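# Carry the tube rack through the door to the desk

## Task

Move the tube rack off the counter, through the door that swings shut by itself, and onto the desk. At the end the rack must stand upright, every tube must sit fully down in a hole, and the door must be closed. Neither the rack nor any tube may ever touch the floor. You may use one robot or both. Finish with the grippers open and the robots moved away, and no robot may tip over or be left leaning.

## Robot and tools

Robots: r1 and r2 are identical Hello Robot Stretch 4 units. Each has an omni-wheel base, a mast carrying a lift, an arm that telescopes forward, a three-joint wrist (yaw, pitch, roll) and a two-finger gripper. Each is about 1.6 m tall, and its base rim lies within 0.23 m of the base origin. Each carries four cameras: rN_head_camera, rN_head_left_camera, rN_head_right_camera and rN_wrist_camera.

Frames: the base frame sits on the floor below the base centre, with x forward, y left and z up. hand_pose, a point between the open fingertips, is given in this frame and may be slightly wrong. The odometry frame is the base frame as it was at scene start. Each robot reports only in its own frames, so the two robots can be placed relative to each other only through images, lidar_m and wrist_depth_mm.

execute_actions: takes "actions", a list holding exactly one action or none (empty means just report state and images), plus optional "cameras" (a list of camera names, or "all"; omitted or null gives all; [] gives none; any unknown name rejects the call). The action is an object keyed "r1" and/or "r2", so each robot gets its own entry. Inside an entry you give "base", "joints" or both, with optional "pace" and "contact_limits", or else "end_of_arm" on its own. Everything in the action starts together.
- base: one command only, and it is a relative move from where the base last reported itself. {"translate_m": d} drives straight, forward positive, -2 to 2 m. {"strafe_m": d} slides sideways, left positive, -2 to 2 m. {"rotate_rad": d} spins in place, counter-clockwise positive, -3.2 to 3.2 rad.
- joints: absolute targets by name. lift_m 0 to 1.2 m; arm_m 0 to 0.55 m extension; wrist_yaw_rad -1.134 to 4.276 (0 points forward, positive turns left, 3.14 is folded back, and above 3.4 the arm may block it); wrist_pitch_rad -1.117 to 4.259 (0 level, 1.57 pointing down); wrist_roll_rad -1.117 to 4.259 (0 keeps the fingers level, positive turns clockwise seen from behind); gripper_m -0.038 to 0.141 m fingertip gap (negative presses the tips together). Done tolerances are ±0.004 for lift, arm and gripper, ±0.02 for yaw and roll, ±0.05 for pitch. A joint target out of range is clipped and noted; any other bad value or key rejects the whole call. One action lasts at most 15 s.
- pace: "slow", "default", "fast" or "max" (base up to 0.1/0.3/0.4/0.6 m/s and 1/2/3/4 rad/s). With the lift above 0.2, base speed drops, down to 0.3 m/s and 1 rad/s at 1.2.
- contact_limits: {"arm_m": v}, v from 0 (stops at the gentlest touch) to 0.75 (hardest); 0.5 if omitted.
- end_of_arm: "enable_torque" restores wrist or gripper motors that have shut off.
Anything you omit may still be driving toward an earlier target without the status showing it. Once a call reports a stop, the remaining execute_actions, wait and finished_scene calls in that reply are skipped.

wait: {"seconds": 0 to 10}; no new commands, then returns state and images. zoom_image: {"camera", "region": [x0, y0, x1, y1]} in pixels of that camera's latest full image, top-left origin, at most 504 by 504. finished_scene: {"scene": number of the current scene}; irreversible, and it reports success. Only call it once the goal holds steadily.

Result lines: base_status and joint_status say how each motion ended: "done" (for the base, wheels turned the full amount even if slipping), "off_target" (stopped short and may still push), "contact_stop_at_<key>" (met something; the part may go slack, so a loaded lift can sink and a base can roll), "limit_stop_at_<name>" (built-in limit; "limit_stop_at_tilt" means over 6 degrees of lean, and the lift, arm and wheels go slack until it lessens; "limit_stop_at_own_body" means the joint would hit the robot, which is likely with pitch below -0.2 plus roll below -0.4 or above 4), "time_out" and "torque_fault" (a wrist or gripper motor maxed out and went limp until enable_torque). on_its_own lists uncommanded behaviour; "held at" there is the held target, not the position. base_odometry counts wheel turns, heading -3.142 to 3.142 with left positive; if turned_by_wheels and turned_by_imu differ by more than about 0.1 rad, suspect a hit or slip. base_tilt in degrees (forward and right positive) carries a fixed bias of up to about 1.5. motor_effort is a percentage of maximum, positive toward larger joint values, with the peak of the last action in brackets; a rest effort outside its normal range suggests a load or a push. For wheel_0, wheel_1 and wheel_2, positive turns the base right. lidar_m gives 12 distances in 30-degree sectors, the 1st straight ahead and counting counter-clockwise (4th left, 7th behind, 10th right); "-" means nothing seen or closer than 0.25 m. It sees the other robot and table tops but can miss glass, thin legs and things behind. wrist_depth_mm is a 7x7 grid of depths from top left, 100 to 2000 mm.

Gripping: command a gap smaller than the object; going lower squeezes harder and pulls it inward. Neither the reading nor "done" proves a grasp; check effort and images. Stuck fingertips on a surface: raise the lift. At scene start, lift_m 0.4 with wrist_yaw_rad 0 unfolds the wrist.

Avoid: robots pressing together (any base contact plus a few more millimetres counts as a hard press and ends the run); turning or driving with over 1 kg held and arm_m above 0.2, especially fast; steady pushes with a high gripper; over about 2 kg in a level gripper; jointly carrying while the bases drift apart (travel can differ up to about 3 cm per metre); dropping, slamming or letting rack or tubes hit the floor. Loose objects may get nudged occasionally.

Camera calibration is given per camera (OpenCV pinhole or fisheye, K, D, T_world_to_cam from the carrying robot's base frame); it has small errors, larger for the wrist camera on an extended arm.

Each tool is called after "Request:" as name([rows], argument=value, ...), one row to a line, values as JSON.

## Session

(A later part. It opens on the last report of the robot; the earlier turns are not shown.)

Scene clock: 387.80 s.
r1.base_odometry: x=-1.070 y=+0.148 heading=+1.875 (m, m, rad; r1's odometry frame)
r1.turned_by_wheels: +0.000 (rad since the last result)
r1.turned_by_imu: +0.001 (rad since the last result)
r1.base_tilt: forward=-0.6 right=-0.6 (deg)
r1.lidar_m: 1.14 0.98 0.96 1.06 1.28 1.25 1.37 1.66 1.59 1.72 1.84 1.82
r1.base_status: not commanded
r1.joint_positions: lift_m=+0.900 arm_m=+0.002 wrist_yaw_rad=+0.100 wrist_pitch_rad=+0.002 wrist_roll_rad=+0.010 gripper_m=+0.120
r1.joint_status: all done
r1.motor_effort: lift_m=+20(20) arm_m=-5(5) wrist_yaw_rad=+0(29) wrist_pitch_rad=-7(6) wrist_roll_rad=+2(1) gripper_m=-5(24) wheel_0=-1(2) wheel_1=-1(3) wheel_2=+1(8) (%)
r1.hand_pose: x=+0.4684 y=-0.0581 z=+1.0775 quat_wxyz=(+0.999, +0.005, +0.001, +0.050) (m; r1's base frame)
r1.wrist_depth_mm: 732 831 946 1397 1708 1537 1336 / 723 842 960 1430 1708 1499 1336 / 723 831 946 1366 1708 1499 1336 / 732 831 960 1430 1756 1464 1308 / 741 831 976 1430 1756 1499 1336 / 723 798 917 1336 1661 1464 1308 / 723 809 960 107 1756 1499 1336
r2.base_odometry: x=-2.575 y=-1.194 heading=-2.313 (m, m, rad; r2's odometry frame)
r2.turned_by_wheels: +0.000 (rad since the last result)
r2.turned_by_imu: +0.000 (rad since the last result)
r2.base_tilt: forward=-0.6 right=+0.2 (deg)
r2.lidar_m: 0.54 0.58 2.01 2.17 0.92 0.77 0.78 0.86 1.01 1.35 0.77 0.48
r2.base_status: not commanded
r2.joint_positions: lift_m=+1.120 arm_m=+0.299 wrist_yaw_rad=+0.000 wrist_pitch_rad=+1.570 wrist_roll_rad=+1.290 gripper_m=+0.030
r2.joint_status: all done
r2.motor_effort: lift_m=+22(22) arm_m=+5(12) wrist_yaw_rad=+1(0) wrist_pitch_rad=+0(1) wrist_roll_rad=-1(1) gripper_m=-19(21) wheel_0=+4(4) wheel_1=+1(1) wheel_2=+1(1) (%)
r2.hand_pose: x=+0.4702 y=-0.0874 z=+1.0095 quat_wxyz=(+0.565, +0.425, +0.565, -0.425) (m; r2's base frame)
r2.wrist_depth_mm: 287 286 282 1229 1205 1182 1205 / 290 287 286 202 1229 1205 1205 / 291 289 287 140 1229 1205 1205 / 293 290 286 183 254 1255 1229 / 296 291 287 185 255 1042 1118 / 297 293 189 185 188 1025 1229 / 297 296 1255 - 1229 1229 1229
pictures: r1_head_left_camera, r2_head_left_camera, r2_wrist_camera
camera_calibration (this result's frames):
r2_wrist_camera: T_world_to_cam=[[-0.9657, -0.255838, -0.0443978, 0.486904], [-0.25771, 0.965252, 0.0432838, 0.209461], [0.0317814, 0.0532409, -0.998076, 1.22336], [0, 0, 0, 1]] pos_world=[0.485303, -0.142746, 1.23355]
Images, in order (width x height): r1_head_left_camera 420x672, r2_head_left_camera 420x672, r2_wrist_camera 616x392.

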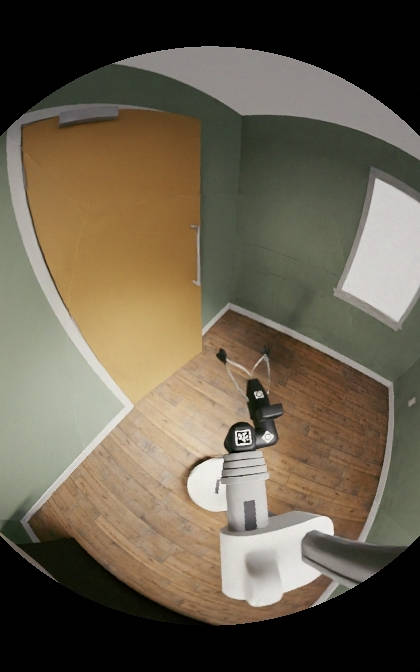

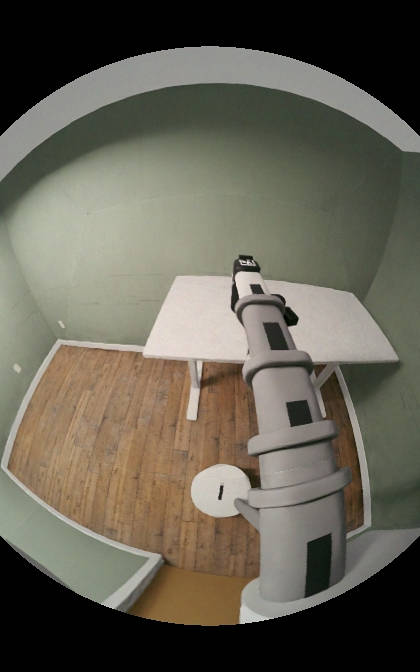

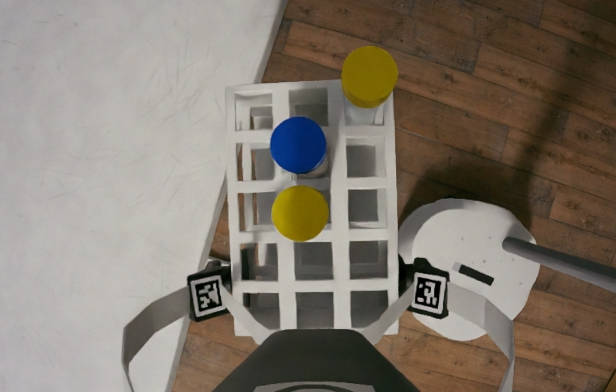

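Request:
execute_actions([
  {"r2":{"joints":{"lift_m":1.15},"pace":"slow"}},
], cameras=[])

Request:
execute_actions([
  {"r2":{"joints":{"arm_m":0.5},"pace":"slow"}},
], cameras=[])

Request:
execute_actions([
  {"r2":{"joints":{"lift_m":1.1},"pace":"slow"}},
], cameras=["r2_wrist_camera"])

Scene clock: 394.20 s.
r1.base_odometry: x=-1.070 y=+0.148 heading=+1.875 (m, m, rad; r1's odometry frame)
r1.turned_by_wheels: +0.000 (rad since the last result)
r1.turned_by_imu: +0.001 (rad since the last result)
r1.base_tilt: forward=-0.6 right=-0.6 (deg)
r1.lidar_m: 1.28 0.98 0.96 1.06 1.27 1.26 1.39 1.65 1.62 1.73 1.82 1.83
r1.base_status: not commanded
r1.joint_positions: lift_m=+0.900 arm_m=+0.002 wrist_yaw_rad=+0.100 wrist_pitch_rad=+0.002 wrist_roll_rad=+0.010 gripper_m=+0.120
r1.joint_status: not commanded
r1.motor_effort: lift_m=+20(20) arm_m=-5(5) wrist_yaw_rad=+1(0) wrist_pitch_rad=-6(6) wrist_roll_rad=+1(3) gripper_m=-2(4) wheel_0=-1(1) wheel_1=-1(1) wheel_2=+1(1) (%)
r1.hand_pose: x=+0.4684 y=-0.0581 z=+1.0775 quat_wxyz=(+0.999, +0.005, +0.001, +0.050) (m; r1's base frame)
r1.wrist_depth_mm: 759 866 1098 1397 1756 1537 1336 / 778 891 1078 1397 1661 1499 1336 / 778 891 1098 1397 1708 1537 1308 / 768 904 1098 1397 1756 1499 1281 / 768 891 1098 1397 1756 1537 1308 / 768 891 1025 1366 1661 1430 1366 / 768 878 1078 106 1756 1537 1336
r2.base_odometry: x=-2.575 y=-1.194 heading=-2.313 (m, m, rad; r2's odometry frame)
r2.turned_by_wheels: +0.000 (rad since the last result)
r2.turned_by_imu: +0.000 (rad since the last result)
r2.base_tilt: forward=-0.6 right=+0.3 (deg)
r2.lidar_m: 0.54 0.60 2.03 2.17 0.91 0.75 0.73 0.78 1.03 1.35 0.75 0.48
r2.base_status: not commanded
r2.joint_positions: lift_m=+1.150 arm_m=+0.299 wrist_yaw_rad=+0.000 wrist_pitch_rad=+1.570 wrist_roll_rad=+1.290 gripper_m=+0.030
r2.joint_status: all done
r2.motor_effort: lift_m=+23(22) arm_m=+5(5) wrist_yaw_rad=-1(0) wrist_pitch_rad=-1(1) wrist_roll_rad=-1(1) gripper_m=-20(22) wheel_0=+4(4) wheel_1=+0(1) wheel_2=+0(0) (%)
r2.hand_pose: x=+0.4702 y=-0.0874 z=+1.0394 quat_wxyz=(+0.565, +0.425, +0.565, -0.425) (m; r2's base frame)
r2.wrist_depth_mm: 320 315 314 1281 1229 1229 1182 / 319 315 314 201 1229 1255 1229 / 322 319 315 182 1255 1255 1255 / 325 324 319 183 256 1229 1229 / 325 324 320 185 255 1042 1255 / 329 325 187 186 189 1042 1255 / 329 325 1308 - 1308 1281 1255
pictures: none
No camera images: the call's "cameras" was empty. Leave "cameras" out to get every camera's image.

Scene clock: 397.47 s.
r1.base_odometry: x=-1.070 y=+0.148 heading=+1.875 (m, m, rad; r1's odometry frame)
r1.turned_by_wheels: +0.000 (rad since the last result)
r1.turned_by_imu: +0.001 (rad since the last result)
r1.base_tilt: forward=-0.6 right=-0.6 (deg)
r1.lidar_m: 1.27 1.00 0.96 1.04 1.28 1.26 1.38 1.63 1.62 1.73 1.84 1.82
r1.base_status: not commanded
r1.joint_positions: lift_m=+0.900 arm_m=+0.002 wrist_yaw_rad=+0.100 wrist_pitch_rad=+0.002 wrist_roll_rad=+0.010 gripper_m=+0.120
r1.joint_status: not commanded
r1.motor_effort: lift_m=+20(20) arm_m=-5(5) wrist_yaw_rad=-1(0) wrist_pitch_rad=-5(6) wrist_roll_rad=+2(2) gripper_m=-3(3) wheel_0=-1(1) wheel_1=-1(1) wheel_2=+1(1) (%)
r1.hand_pose: x=+0.4684 y=-0.0581 z=+1.0775 quat_wxyz=(+0.999, +0.005, +0.001, +0.050) (m; r1's base frame)
r1.wrist_depth_mm: 778 891 1098 1366 1756 1537 1336 / 768 904 1098 1397 1708 1537 1336 / 759 891 1078 1366 1808 1499 1336 / 768 931 1118 1397 1708 1576 1308 / 778 891 1078 1397 1708 1499 1308 / 768 904 1042 1336 1618 1464 1336 / 778 878 1098 106 1756 1499 1308
r2.base_odometry: x=-2.575 y=-1.194 heading=-2.313 (m, m, rad; r2's odometry frame)
r2.turned_by_wheels: +0.000 (rad since the last result)
r2.turned_by_imu: +0.000 (rad since the last result)
r2.base_tilt: forward=-0.6 right=+0.3 (deg)
r2.lidar_m: 0.54 0.59 2.02 2.18 0.91 0.76 0.74 0.78 1.03 1.35 0.75 0.57
r2.base_status: not commanded
r2.joint_positions: lift_m=+1.150 arm_m=+0.499 wrist_yaw_rad=+0.000 wrist_pitch_rad=+1.570 wrist_roll_rad=+1.290 gripper_m=+0.030
r2.joint_status: all done
r2.motor_effort: lift_m=+23(23) arm_m=+5(4) wrist_yaw_rad=+0(2) wrist_pitch_rad=-1(1) wrist_roll_rad=-1(1) gripper_m=-22(24) wheel_0=+4(4) wheel_1=+1(0) wheel_2=+1(0) (%)
r2.hand_pose: x=+0.6702 y=-0.0874 z=+1.0394 quat_wxyz=(+0.565, +0.425, +0.565, -0.425) (m; r2's base frame)
r2.wrist_depth_mm: 315 315 312 310 307 306 1229 / 320 317 315 201 306 307 1255 / 322 319 317 140 309 312 1255 / 324 320 319 183 255 1255 1255 / 324 322 319 186 255 1060 1042 / 327 325 187 186 188 1042 1060 / 332 327 325 - 319 1255 1255
pictures: none
No camera images: the call's "cameras" was empty. Leave "cameras" out to get every camera's image.

Scene clock: 398.77 s.
r1.base_odometry: x=-1.070 y=+0.148 heading=+1.875 (m, m, rad; r1's odometry frame)
r1.turned_by_wheels: +0.000 (rad since the last result)
r1.turned_by_imu: +0.000 (rad since the last result)
r1.base_tilt: forward=-0.6 right=-0.6 (deg)
r1.lidar_m: 1.28 0.99 0.96 1.05 1.28 1.24 1.37 1.65 1.60 1.76 1.84 1.82
r1.base_status: not commanded
r1.joint_positions: lift_m=+0.900 arm_m=+0.002 wrist_yaw_rad=+0.100 wrist_pitch_rad=+0.002 wrist_roll_rad=+0.010 gripper_m=+0.120
r1.joint_status: not commanded
r1.motor_effort: lift_m=+19(20) arm_m=-5(5) wrist_yaw_rad=+0(0) wrist_pitch_rad=-6(6) wrist_roll_rad=+2(2) gripper_m=+0(4) wheel_0=-1(1) wheel_1=-1(1) wheel_2=+1(1) (%)
r1.hand_pose: x=+0.4684 y=-0.0581 z=+1.0775 quat_wxyz=(+0.999, +0.005, +0.001, +0.050) (m; r1's base frame)
r1.wrist_depth_mm: 768 904 1098 1336 1756 1499 1281 / 768 891 1078 1366 1756 1499 1308 / 759 891 1098 1397 1708 1464 1255 / 759 891 1098 1366 1756 1576 1308 / 778 904 1098 1430 1756 1464 1336 / 768 878 1042 1336 1708 1397 1336 / 778 891 1078 106 1708 1537 1336
r2.base_odometry: x=-2.575 y=-1.194 heading=-2.313 (m, m, rad; r2's odometry frame)
r2.turned_by_wheels: +0.000 (rad since the last result)
r2.turned_by_imu: +0.000 (rad since the last result)
r2.base_tilt: forward=-0.5 right=+0.3 (deg)
r2.lidar_m: 0.54 0.59 2.03 2.18 0.90 0.75 0.74 0.79 1.01 1.34 0.75 0.56
r2.base_status: not commanded
r2.joint_positions: lift_m=+1.100 arm_m=+0.499 wrist_yaw_rad=+0.000 wrist_pitch_rad=+1.570 wrist_roll_rad=+1.290 gripper_m=+0.030
r2.joint_status: all done
r2.motor_effort: lift_m=+16(19) arm_m=+6(5) wrist_yaw_rad=-1(2) wrist_pitch_rad=-1(1) wrist_roll_rad=-1(1) gripper_m=-19(21) wheel_0=+4(4) wheel_1=+0(0) wheel_2=+0(0) (%)
r2.hand_pose: x=+0.6702 y=-0.0874 z=+0.9900 quat_wxyz=(+0.565, +0.425, +0.565, -0.425) (m; r2's base frame)
r2.wrist_depth_mm: 267 266 263 263 260 257 1160 / 270 267 264 202 260 259 1160 / 270 268 266 182 262 262 1205 / 272 271 268 183 255 264 1182 / 274 271 268 186 256 991 976 / 276 273 188 186 188 266 976 / 278 274 274 - 268 1229 1229
pictures: r2_wrist_camera
camera_calibration (this result's frames):
r2_wrist_camera: T_world_to_cam=[[-0.9657, -0.255836, -0.0443975, 0.679181], [-0.257708, 0.965253, 0.0432838, 0.261844], [0.0317813, 0.0532408, -0.998076, 1.19756], [0, 0, 0, 1]] pos_world=[0.685305, -0.142746, 1.21408]
Images, in order (width x height): r2_wrist_camera 616x392.

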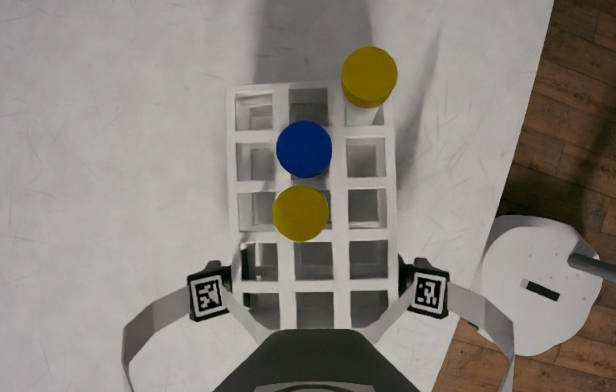

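Request:
execute_actions([
  {"r2":{"joints":{"lift_m":1.12},"pace":"slow"}},
], cameras=[])

Request:
execute_actions([
  {"r2":{"base":{"translate_m":0.12},"pace":"slow"}},
], cameras=[])

Request:
execute_actions([
  {"r2":{"joints":{"lift_m":1.1},"pace":"slow"}},
], cameras=[])

Request:
execute_actions([
  {"r2":{"joints":{"gripper_m":0.12},"pace":"slow"}},
], cameras=[])

Request:
execute_actions([
  {"r2":{"joints":{"lift_m":1.2},"pace":"slow"}},
], cameras=["r2_wrist_camera"])

Scene clock: 406.30 s.
r1.base_odometry: x=-1.070 y=+0.148 heading=+1.875 (m, m, rad; r1's odometry frame)
r1.turned_by_wheels: +0.000 (rad since the last result)
r1.turned_by_imu: +0.001 (rad since the last result)
r1.base_tilt: forward=-0.6 right=-0.6 (deg)
r1.lidar_m: 1.27 0.99 0.95 1.06 1.28 1.26 1.38 1.65 1.61 1.72 1.85 1.81
r1.base_status: not commanded
r1.joint_positions: lift_m=+0.900 arm_m=+0.002 wrist_yaw_rad=+0.100 wrist_pitch_rad=+0.002 wrist_roll_rad=+0.010 gripper_m=+0.120
r1.joint_status: not commanded
r1.motor_effort: lift_m=+20(20) arm_m=-5(5) wrist_yaw_rad=+0(1) wrist_pitch_rad=-6(6) wrist_roll_rad=+2(2) gripper_m=-7(3) wheel_0=-1(1) wheel_1=-1(1) wheel_2=+1(1) (%)
r1.hand_pose: x=+0.4684 y=-0.0581 z=+1.0775 quat_wxyz=(+0.999, +0.005, +0.001, +0.050) (m; r1's base frame)
r1.wrist_depth_mm: 768 891 1098 1397 1756 1576 1281 / 778 904 1118 1430 1708 1499 1336 / 768 904 1098 1366 1756 1537 1336 / 759 891 1078 1397 1708 1499 1366 / 768 904 1098 1397 1708 1499 1308 / 778 866 1042 1366 1661 1430 1336 / 759 878 1078 106 1756 1537 1336
r2.base_odometry: x=-2.575 y=-1.194 heading=-2.313 (m, m, rad; r2's odometry frame)
r2.turned_by_wheels: +0.000 (rad since the last result)
r2.turned_by_imu: +0.000 (rad since the last result)
r2.base_tilt: forward=-0.6 right=+0.2 (deg)
r2.lidar_m: 0.55 0.59 2.02 2.18 0.90 0.75 0.73 0.77 1.00 1.36 0.74 0.57
r2.base_status: not commanded
r2.joint_positions: lift_m=+1.120 arm_m=+0.499 wrist_yaw_rad=+0.000 wrist_pitch_rad=+1.570 wrist_roll_rad=+1.290 gripper_m=+0.030
r2.joint_status: all done
r2.motor_effort: lift_m=+23(22) arm_m=+5(5) wrist_yaw_rad=+0(1) wrist_pitch_rad=-1(1) wrist_roll_rad=-1(1) gripper_m=-21(24) wheel_0=+4(4) wheel_1=+1(1) wheel_2=+1(0) (%)
r2.hand_pose: x=+0.6702 y=-0.0874 z=+1.0094 quat_wxyz=(+0.565, +0.425, +0.565, -0.425) (m; r2's base frame)
r2.wrist_depth_mm: 287 285 282 281 278 274 1182 / 289 286 283 201 279 279 1182 / 291 289 286 182 281 281 1182 / 293 290 287 183 255 282 1182 / 296 291 290 185 255 1025 1008 / 297 293 189 186 188 286 1025 / 298 297 293 - 287 1255 1229
pictures: none
No camera images: the call's "cameras" was empty. Leave "cameras" out to get every camera's image.

Scene clock: 408.77 s.
r1.base_odometry: x=-1.070 y=+0.148 heading=+1.875 (m, m, rad; r1's odometry frame)
r1.turned_by_wheels: +0.000 (rad since the last result)
r1.turned_by_imu: +0.001 (rad since the last result)
r1.base_tilt: forward=-0.6 right=-0.6 (deg)
r1.lidar_m: 1.28 0.99 0.95 1.06 1.27 1.26 1.38 1.64 1.61 1.74 1.82 1.82
r1.base_status: not commanded
r1.joint_positions: lift_m=+0.900 arm_m=+0.002 wrist_yaw_rad=+0.100 wrist_pitch_rad=+0.002 wrist_roll_rad=+0.010 gripper_m=+0.120
r1.joint_status: not commanded
r1.motor_effort: lift_m=+20(20) arm_m=-5(5) wrist_yaw_rad=+1(1) wrist_pitch_rad=-6(5) wrist_roll_rad=+3(1) gripper_m=-2(2) wheel_0=-1(1) wheel_1=-1(1) wheel_2=+1(1) (%)
r1.hand_pose: x=+0.4684 y=-0.0581 z=+1.0775 quat_wxyz=(+0.999, +0.005, +0.001, +0.050) (m; r1's base frame)
r1.wrist_depth_mm: 759 891 1098 1397 1708 1537 1336 / 768 904 1078 1366 1756 1537 1308 / 768 891 1078 1366 1708 1537 1308 / 778 891 1118 1366 1708 1576 1308 / 778 904 1098 1397 1708 1430 1336 / 759 878 1025 1336 1618 1464 1366 / 768 878 1078 106 1756 1576 1366
r2.base_odometry: x=-2.656 y=-1.282 heading=-2.312 (m, m, rad; r2's odometry frame)
r2.turned_by_wheels: +0.001 (rad since the last result)
r2.turned_by_imu: +0.000 (rad since the last result)
r2.base_tilt: forward=-0.5 right=+0.3 (deg)
r2.lidar_m: 0.43 0.46 1.84 2.40 1.07 0.87 0.85 0.90 1.23 1.34 0.58 0.44
r2.base_status: done
r2.joint_positions: lift_m=+1.120 arm_m=+0.499 wrist_yaw_rad=+0.000 wrist_pitch_rad=+1.570 wrist_roll_rad=+1.290 gripper_m=+0.030
r2.joint_status: not commanded
r2.motor_effort: lift_m=+23(23) arm_m=+5(5) wrist_yaw_rad=-1(1) wrist_pitch_rad=-1(0) wrist_roll_rad=-1(1) gripper_m=-21(24) wheel_0=+5(8) wheel_1=+4(6) wheel_2=-3(9) (%)
r2.hand_pose: x=+0.6702 y=-0.0874 z=+1.0094 quat_wxyz=(+0.565, +0.425, +0.565, -0.425) (m; r2's base frame)
r2.wrist_depth_mm: 286 285 282 279 279 277 276 / 289 287 285 201 278 277 276 / 290 289 286 183 282 278 278 / 294 289 289 183 255 281 279 / 294 291 287 185 254 283 281 / 296 294 188 185 188 282 283 / 297 296 294 - 289 287 285
pictures: none
No camera images: the call's "cameras" was empty. Leave "cameras" out to get every camera's image.

Scene clock: 409.70 s.
r1.base_odometry: x=-1.070 y=+0.148 heading=+1.875 (m, m, rad; r1's odometry frame)
r1.turned_by_wheels: +0.000 (rad since the last result)
r1.turned_by_imu: +0.000 (rad since the last result)
r1.base_tilt: forward=-0.6 right=-0.6 (deg)
r1.lidar_m: 1.27 0.99 0.96 1.06 1.28 1.27 1.37 1.64 1.62 1.72 1.85 1.83
r1.base_status: not commanded
r1.joint_positions: lift_m=+0.900 arm_m=+0.002 wrist_yaw_rad=+0.100 wrist_pitch_rad=+0.002 wrist_roll_rad=+0.010 gripper_m=+0.120
r1.joint_status: not commanded
r1.motor_effort: lift_m=+20(19) arm_m=-5(5) wrist_yaw_rad=-1(0) wrist_pitch_rad=-6(6) wrist_roll_rad=+2(1) gripper_m=-1(2) wheel_0=-1(1) wheel_1=-1(1) wheel_2=+1(1) (%)
r1.hand_pose: x=+0.4684 y=-0.0581 z=+1.0775 quat_wxyz=(+0.999, +0.005, +0.001, +0.050) (m; r1's base frame)
r1.wrist_depth_mm: 778 891 1098 1366 1708 1499 1366 / 768 904 1098 1397 1756 1537 1308 / 768 891 1098 1397 1708 1537 1336 / 768 917 1098 1366 1808 1499 1336 / 768 891 1078 1430 1708 1499 1336 / 778 891 1025 1366 1661 1430 1336 / 759 891 1098 106 1708 1537 1336
r2.base_odometry: x=-2.656 y=-1.282 heading=-2.312 (m, m, rad; r2's odometry frame)
r2.turned_by_wheels: +0.000 (rad since the last result)
r2.turned_by_imu: +0.000 (rad since the last result)
r2.base_tilt: forward=-0.6 right=+0.3 (deg)
r2.lidar_m: 0.41 0.45 1.85 2.38 1.07 0.88 0.87 0.91 1.21 1.35 0.59 0.44
r2.base_status: not commanded
r2.joint_positions: lift_m=+1.100 arm_m=+0.499 wrist_yaw_rad=+0.000 wrist_pitch_rad=+1.570 wrist_roll_rad=+1.290 gripper_m=+0.030
r2.joint_status: all done
r2.motor_effort: lift_m=+16(20) arm_m=+5(5) wrist_yaw_rad=-1(1) wrist_pitch_rad=+0(1) wrist_roll_rad=-1(0) gripper_m=-24(21) wheel_0=+6(5) wheel_1=+4(4) wheel_2=-3(3) (%)
r2.hand_pose: x=+0.6702 y=-0.0874 z=+0.9900 quat_wxyz=(+0.565, +0.425, +0.565, -0.425) (m; r2's base frame)
r2.wrist_depth_mm: 267 265 263 263 259 257 - / 268 267 264 201 258 258 258 / 271 268 265 182 262 260 258 / 273 271 268 182 255 262 260 / 274 272 270 185 254 263 263 / 277 273 189 186 188 264 265 / 276 274 273 - 270 267 -
pictures: none
No camera images: the call's "cameras" was empty. Leave "cameras" out to get every camera's image.

Scene clock: 413.37 s.
r1.base_odometry: x=-1.070 y=+0.148 heading=+1.875 (m, m, rad; r1's odometry frame)
r1.turned_by_wheels: +0.000 (rad since the last result)
r1.turned_by_imu: +0.001 (rad since the last result)
r1.base_tilt: forward=-0.6 right=-0.6 (deg)
r1.lidar_m: 1.29 0.99 0.96 1.04 1.26 1.26 1.39 1.65 1.60 1.74 1.84 1.82
r1.base_status: not commanded
r1.joint_positions: lift_m=+0.900 arm_m=+0.002 wrist_yaw_rad=+0.100 wrist_pitch_rad=+0.002 wrist_roll_rad=+0.010 gripper_m=+0.120
r1.joint_status: not commanded
r1.motor_effort: lift_m=+20(20) arm_m=-5(5) wrist_yaw_rad=+1(0) wrist_pitch_rad=-7(6) wrist_roll_rad=+2(2) gripper_m=+2(3) wheel_0=-1(1) wheel_1=-1(1) wheel_2=+1(1) (%)
r1.hand_pose: x=+0.4684 y=-0.0581 z=+1.0775 quat_wxyz=(+0.999, +0.005, +0.001, +0.050) (m; r1's base frame)
r1.wrist_depth_mm: 778 891 1098 1430 1756 1576 1281 / 768 891 1098 1366 1661 1537 1336 / 768 904 1098 1397 1708 1537 1308 / 778 904 1098 1397 1708 1537 1308 / 778 904 1098 1397 1708 1430 1336 / 768 878 1042 1336 1708 1430 1336 / 778 891 1098 106 1808 1537 1308
r2.base_odometry: x=-2.656 y=-1.282 heading=-2.312 (m, m, rad; r2's odometry frame)
r2.turned_by_wheels: +0.000 (rad since the last result)
r2.turned_by_imu: +0.000 (rad since the last result)
r2.base_tilt: forward=-0.5 right=+0.2 (deg)
r2.lidar_m: 0.42 0.47 1.87 2.39 1.09 0.86 0.84 0.92 1.21 1.35 0.57 0.45
r2.base_status: not commanded
r2.joint_positions: lift_m=+1.100 arm_m=+0.499 wrist_yaw_rad=+0.000 wrist_pitch_rad=+1.570 wrist_roll_rad=+1.290 gripper_m=+0.120
r2.joint_status: all done
r2.motor_effort: lift_m=+16(16) arm_m=+5(5) wrist_yaw_rad=+0(1) wrist_pitch_rad=-1(3) wrist_roll_rad=-1(1) gripper_m=+2(22) wheel_0=+6(6) wheel_1=+4(4) wheel_2=-3(3) (%)
r2.hand_pose: x=+0.6702 y=-0.0874 z=+0.9900 quat_wxyz=(+0.565, +0.425, +0.565, -0.425) (m; r2's base frame)
r2.wrist_depth_mm: 268 266 263 263 258 258 - / 270 267 266 263 145 259 257 / 272 268 266 189 262 260 259 / 272 271 268 189 264 263 260 / 276 272 270 191 264 264 263 / 276 274 198 192 200 264 264 / 277 274 274 - 268 266 -
pictures: none
No camera images: the call's "cameras" was empty. Leave "cameras" out to get every camera's image.

Scene clock: 415.07 s.
r1.base_odometry: x=-1.070 y=+0.148 heading=+1.875 (m, m, rad; r1's odometry frame)
r1.turned_by_wheels: +0.000 (rad since the last result)
r1.turned_by_imu: +0.000 (rad since the last result)
r1.base_tilt: forward=-0.6 right=-0.6 (deg)
r1.lidar_m: 1.27 0.98 0.94 1.02 1.27 1.24 1.37 1.64 1.60 1.75 1.85 1.82
r1.base_status: not commanded
r1.joint_positions: lift_m=+0.900 arm_m=+0.002 wrist_yaw_rad=+0.100 wrist_pitch_rad=+0.002 wrist_roll_rad=+0.010 gripper_m=+0.120
r1.joint_status: not commanded
r1.motor_effort: lift_m=+20(20) arm_m=-5(5) wrist_yaw_rad=+1(1) wrist_pitch_rad=-6(6) wrist_roll_rad=+1(1) gripper_m=+1(0) wheel_0=-1(1) wheel_1=-1(1) wheel_2=+1(1) (%)
r1.hand_pose: x=+0.4684 y=-0.0581 z=+1.0775 quat_wxyz=(+0.999, +0.005, +0.001, +0.050) (m; r1's base frame)
r1.wrist_depth_mm: 768 904 1098 1430 1756 1499 1336 / 768 904 1078 1430 1756 1537 1308 / 768 904 1078 1397 1708 1499 1336 / 768 904 1078 1430 1808 1499 1336 / 768 904 1078 1430 1708 1499 1336 / 768 891 1042 1336 1661 1464 1336 / 778 891 1060 106 1708 1464 1336
r2.base_odometry: x=-2.656 y=-1.282 heading=-2.312 (m, m, rad; r2's odometry frame)
r2.turned_by_wheels: +0.000 (rad since the last result)
r2.turned_by_imu: +0.000 (rad since the last result)
r2.base_tilt: forward=-0.6 right=+0.2 (deg)
r2.lidar_m: 0.44 0.45 1.87 2.39 1.07 0.87 0.85 0.94 1.22 1.35 0.60 0.44
r2.base_status: not commanded
r2.joint_positions: lift_m=+1.199 arm_m=+0.499 wrist_yaw_rad=+0.000 wrist_pitch_rad=+1.570 wrist_roll_rad=+1.290 gripper_m=+0.120
r2.joint_status: all done
r2.motor_effort: lift_m=+23(24) arm_m=+5(5) wrist_yaw_rad=-1(1) wrist_pitch_rad=+0(1) wrist_roll_rad=-1(1) gripper_m=+0(2) wheel_0=+5(5) wheel_1=+4(4) wheel_2=-3(3) (%)
r2.hand_pose: x=+0.6702 y=-0.0874 z=+1.0885 quat_wxyz=(+0.565, +0.425, +0.565, -0.425) (m; r2's base frame)
r2.wrist_depth_mm: 368 364 362 359 357 353 351 / 366 368 364 364 357 355 353 / 373 368 366 286 359 357 355 / 375 370 368 287 359 362 359 / 375 373 368 304 364 362 1008 / 379 375 370 368 366 362 1078 / 379 377 375 - 366 366 1308
pictures: r2_wrist_camera
camera_calibration (this result's frames):
r2_wrist_camera: T_world_to_cam=[[-0.965757, -0.255644, -0.0442777, 0.683459], [-0.25751, 0.965304, 0.0433158, 0.257413], [0.031668, 0.0532345, -0.99808, 1.29595], [0, 0, 0, 1]] pos_world=[0.685301, -0.142749, 1.31258]
Images, in order (width x height): r2_wrist_camera 616x392.

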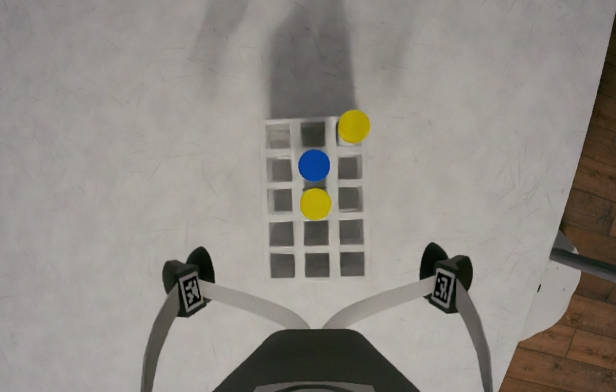

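Request:
execute_actions([
  {"r2":{"base":{"strafe_m":-0.102},"joints":{"gripper_m":0.0},"pace":"slow"}},
], cameras=["r2_wrist_camera","r2_head_right_camera"])

Scene clock: 425.57 s.
r1.base_odometry: x=-1.070 y=+0.148 heading=+1.875 (m, m, rad; r1's odometry frame)
r1.turned_by_wheels: +0.000 (rad since the last result)
r1.turned_by_imu: +0.002 (rad since the last result)
r1.base_tilt: forward=-0.6 right=-0.6 (deg)
r1.lidar_m: 1.28 0.98 0.94 1.04 1.28 1.23 1.35 1.65 1.62 1.73 1.84 1.82
r1.base_status: not commanded
r1.joint_positions: lift_m=+0.900 arm_m=+0.002 wrist_yaw_rad=+0.100 wrist_pitch_rad=+0.002 wrist_roll_rad=+0.010 gripper_m=+0.120
r1.joint_status: not commanded
r1.motor_effort: lift_m=+20(20) arm_m=-5(5) wrist_yaw_rad=+0(1) wrist_pitch_rad=-6(6) wrist_roll_rad=+2(2) gripper_m=+1(1) wheel_0=-1(1) wheel_1=-1(1) wheel_2=+1(1) (%)
r1.hand_pose: x=+0.4684 y=-0.0581 z=+1.0775 quat_wxyz=(+0.999, +0.005, +0.001, +0.050) (m; r1's base frame)
r1.wrist_depth_mm: 778 904 1078 1366 1708 1537 1336 / 778 904 1098 1430 1756 1576 1308 / 768 904 1098 1366 1708 1537 1336 / 778 891 1098 1397 1808 1537 1366 / 768 904 1118 1430 1756 1499 1336 / 768 878 1042 1336 1618 1464 1336 / 778 891 1098 106 1756 1499 1366
r2.base_odometry: x=-2.731 y=-1.214 heading=-2.312 (m, m, rad; r2's odometry frame)
r2.turned_by_wheels: +0.000 (rad since the last result)
r2.turned_by_imu: +0.000 (rad since the last result)
r2.base_tilt: forward=-0.7 right=+0.3 (deg)
r2.lidar_m: 0.41 0.46 0.68 2.49 1.07 0.90 0.86 0.90 1.22 1.25 0.59 0.43
r2.base_status: done
r2.joint_positions: lift_m=+1.199 arm_m=+0.499 wrist_yaw_rad=+0.000 wrist_pitch_rad=+1.570 wrist_roll_rad=+1.290 gripper_m=+0.000
r2.joint_status: all done
r2.motor_effort: lift_m=+23(23) arm_m=+5(5) wrist_yaw_rad=+0(1) wrist_pitch_rad=-1(0) wrist_roll_rad=+0(0) gripper_m=-2(10) wheel_0=+5(10) wheel_1=-3(7) wheel_2=+1(2) (%)
r2.hand_pose: x=+0.6702 y=-0.0874 z=+1.0885 quat_wxyz=(+0.565, +0.425, +0.565, -0.425) (m; r2's base frame)
r2.wrist_depth_mm: 368 366 362 359 357 353 351 / 370 368 364 359 357 353 353 / 373 368 364 364 359 357 357 / 377 370 370 366 362 359 357 / 375 373 366 293 362 362 362 / 379 377 330 192 187 364 1098 / 377 377 375 - 368 366 1308
pictures: r2_head_right_camera, r2_wrist_camera
camera_calibration (this result's frames):
r2_wrist_camera: T_world_to_cam=[[-0.965751, -0.255664, -0.044284, 0.683496], [-0.257531, 0.965299, 0.0433141, 0.257438], [0.0316735, 0.0532352, -0.99808, 1.29595], [0, 0, 0, 1]] pos_world=[0.685338, -0.142749, 1.31258]
Images, in order (width x height): r2_head_right_camera 420x672, r2_wrist_camera 616x392.

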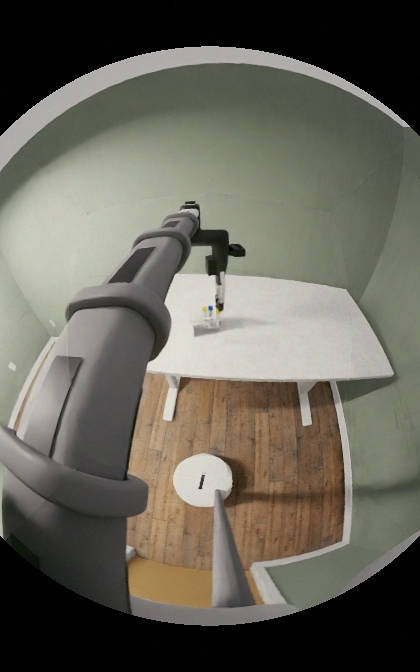

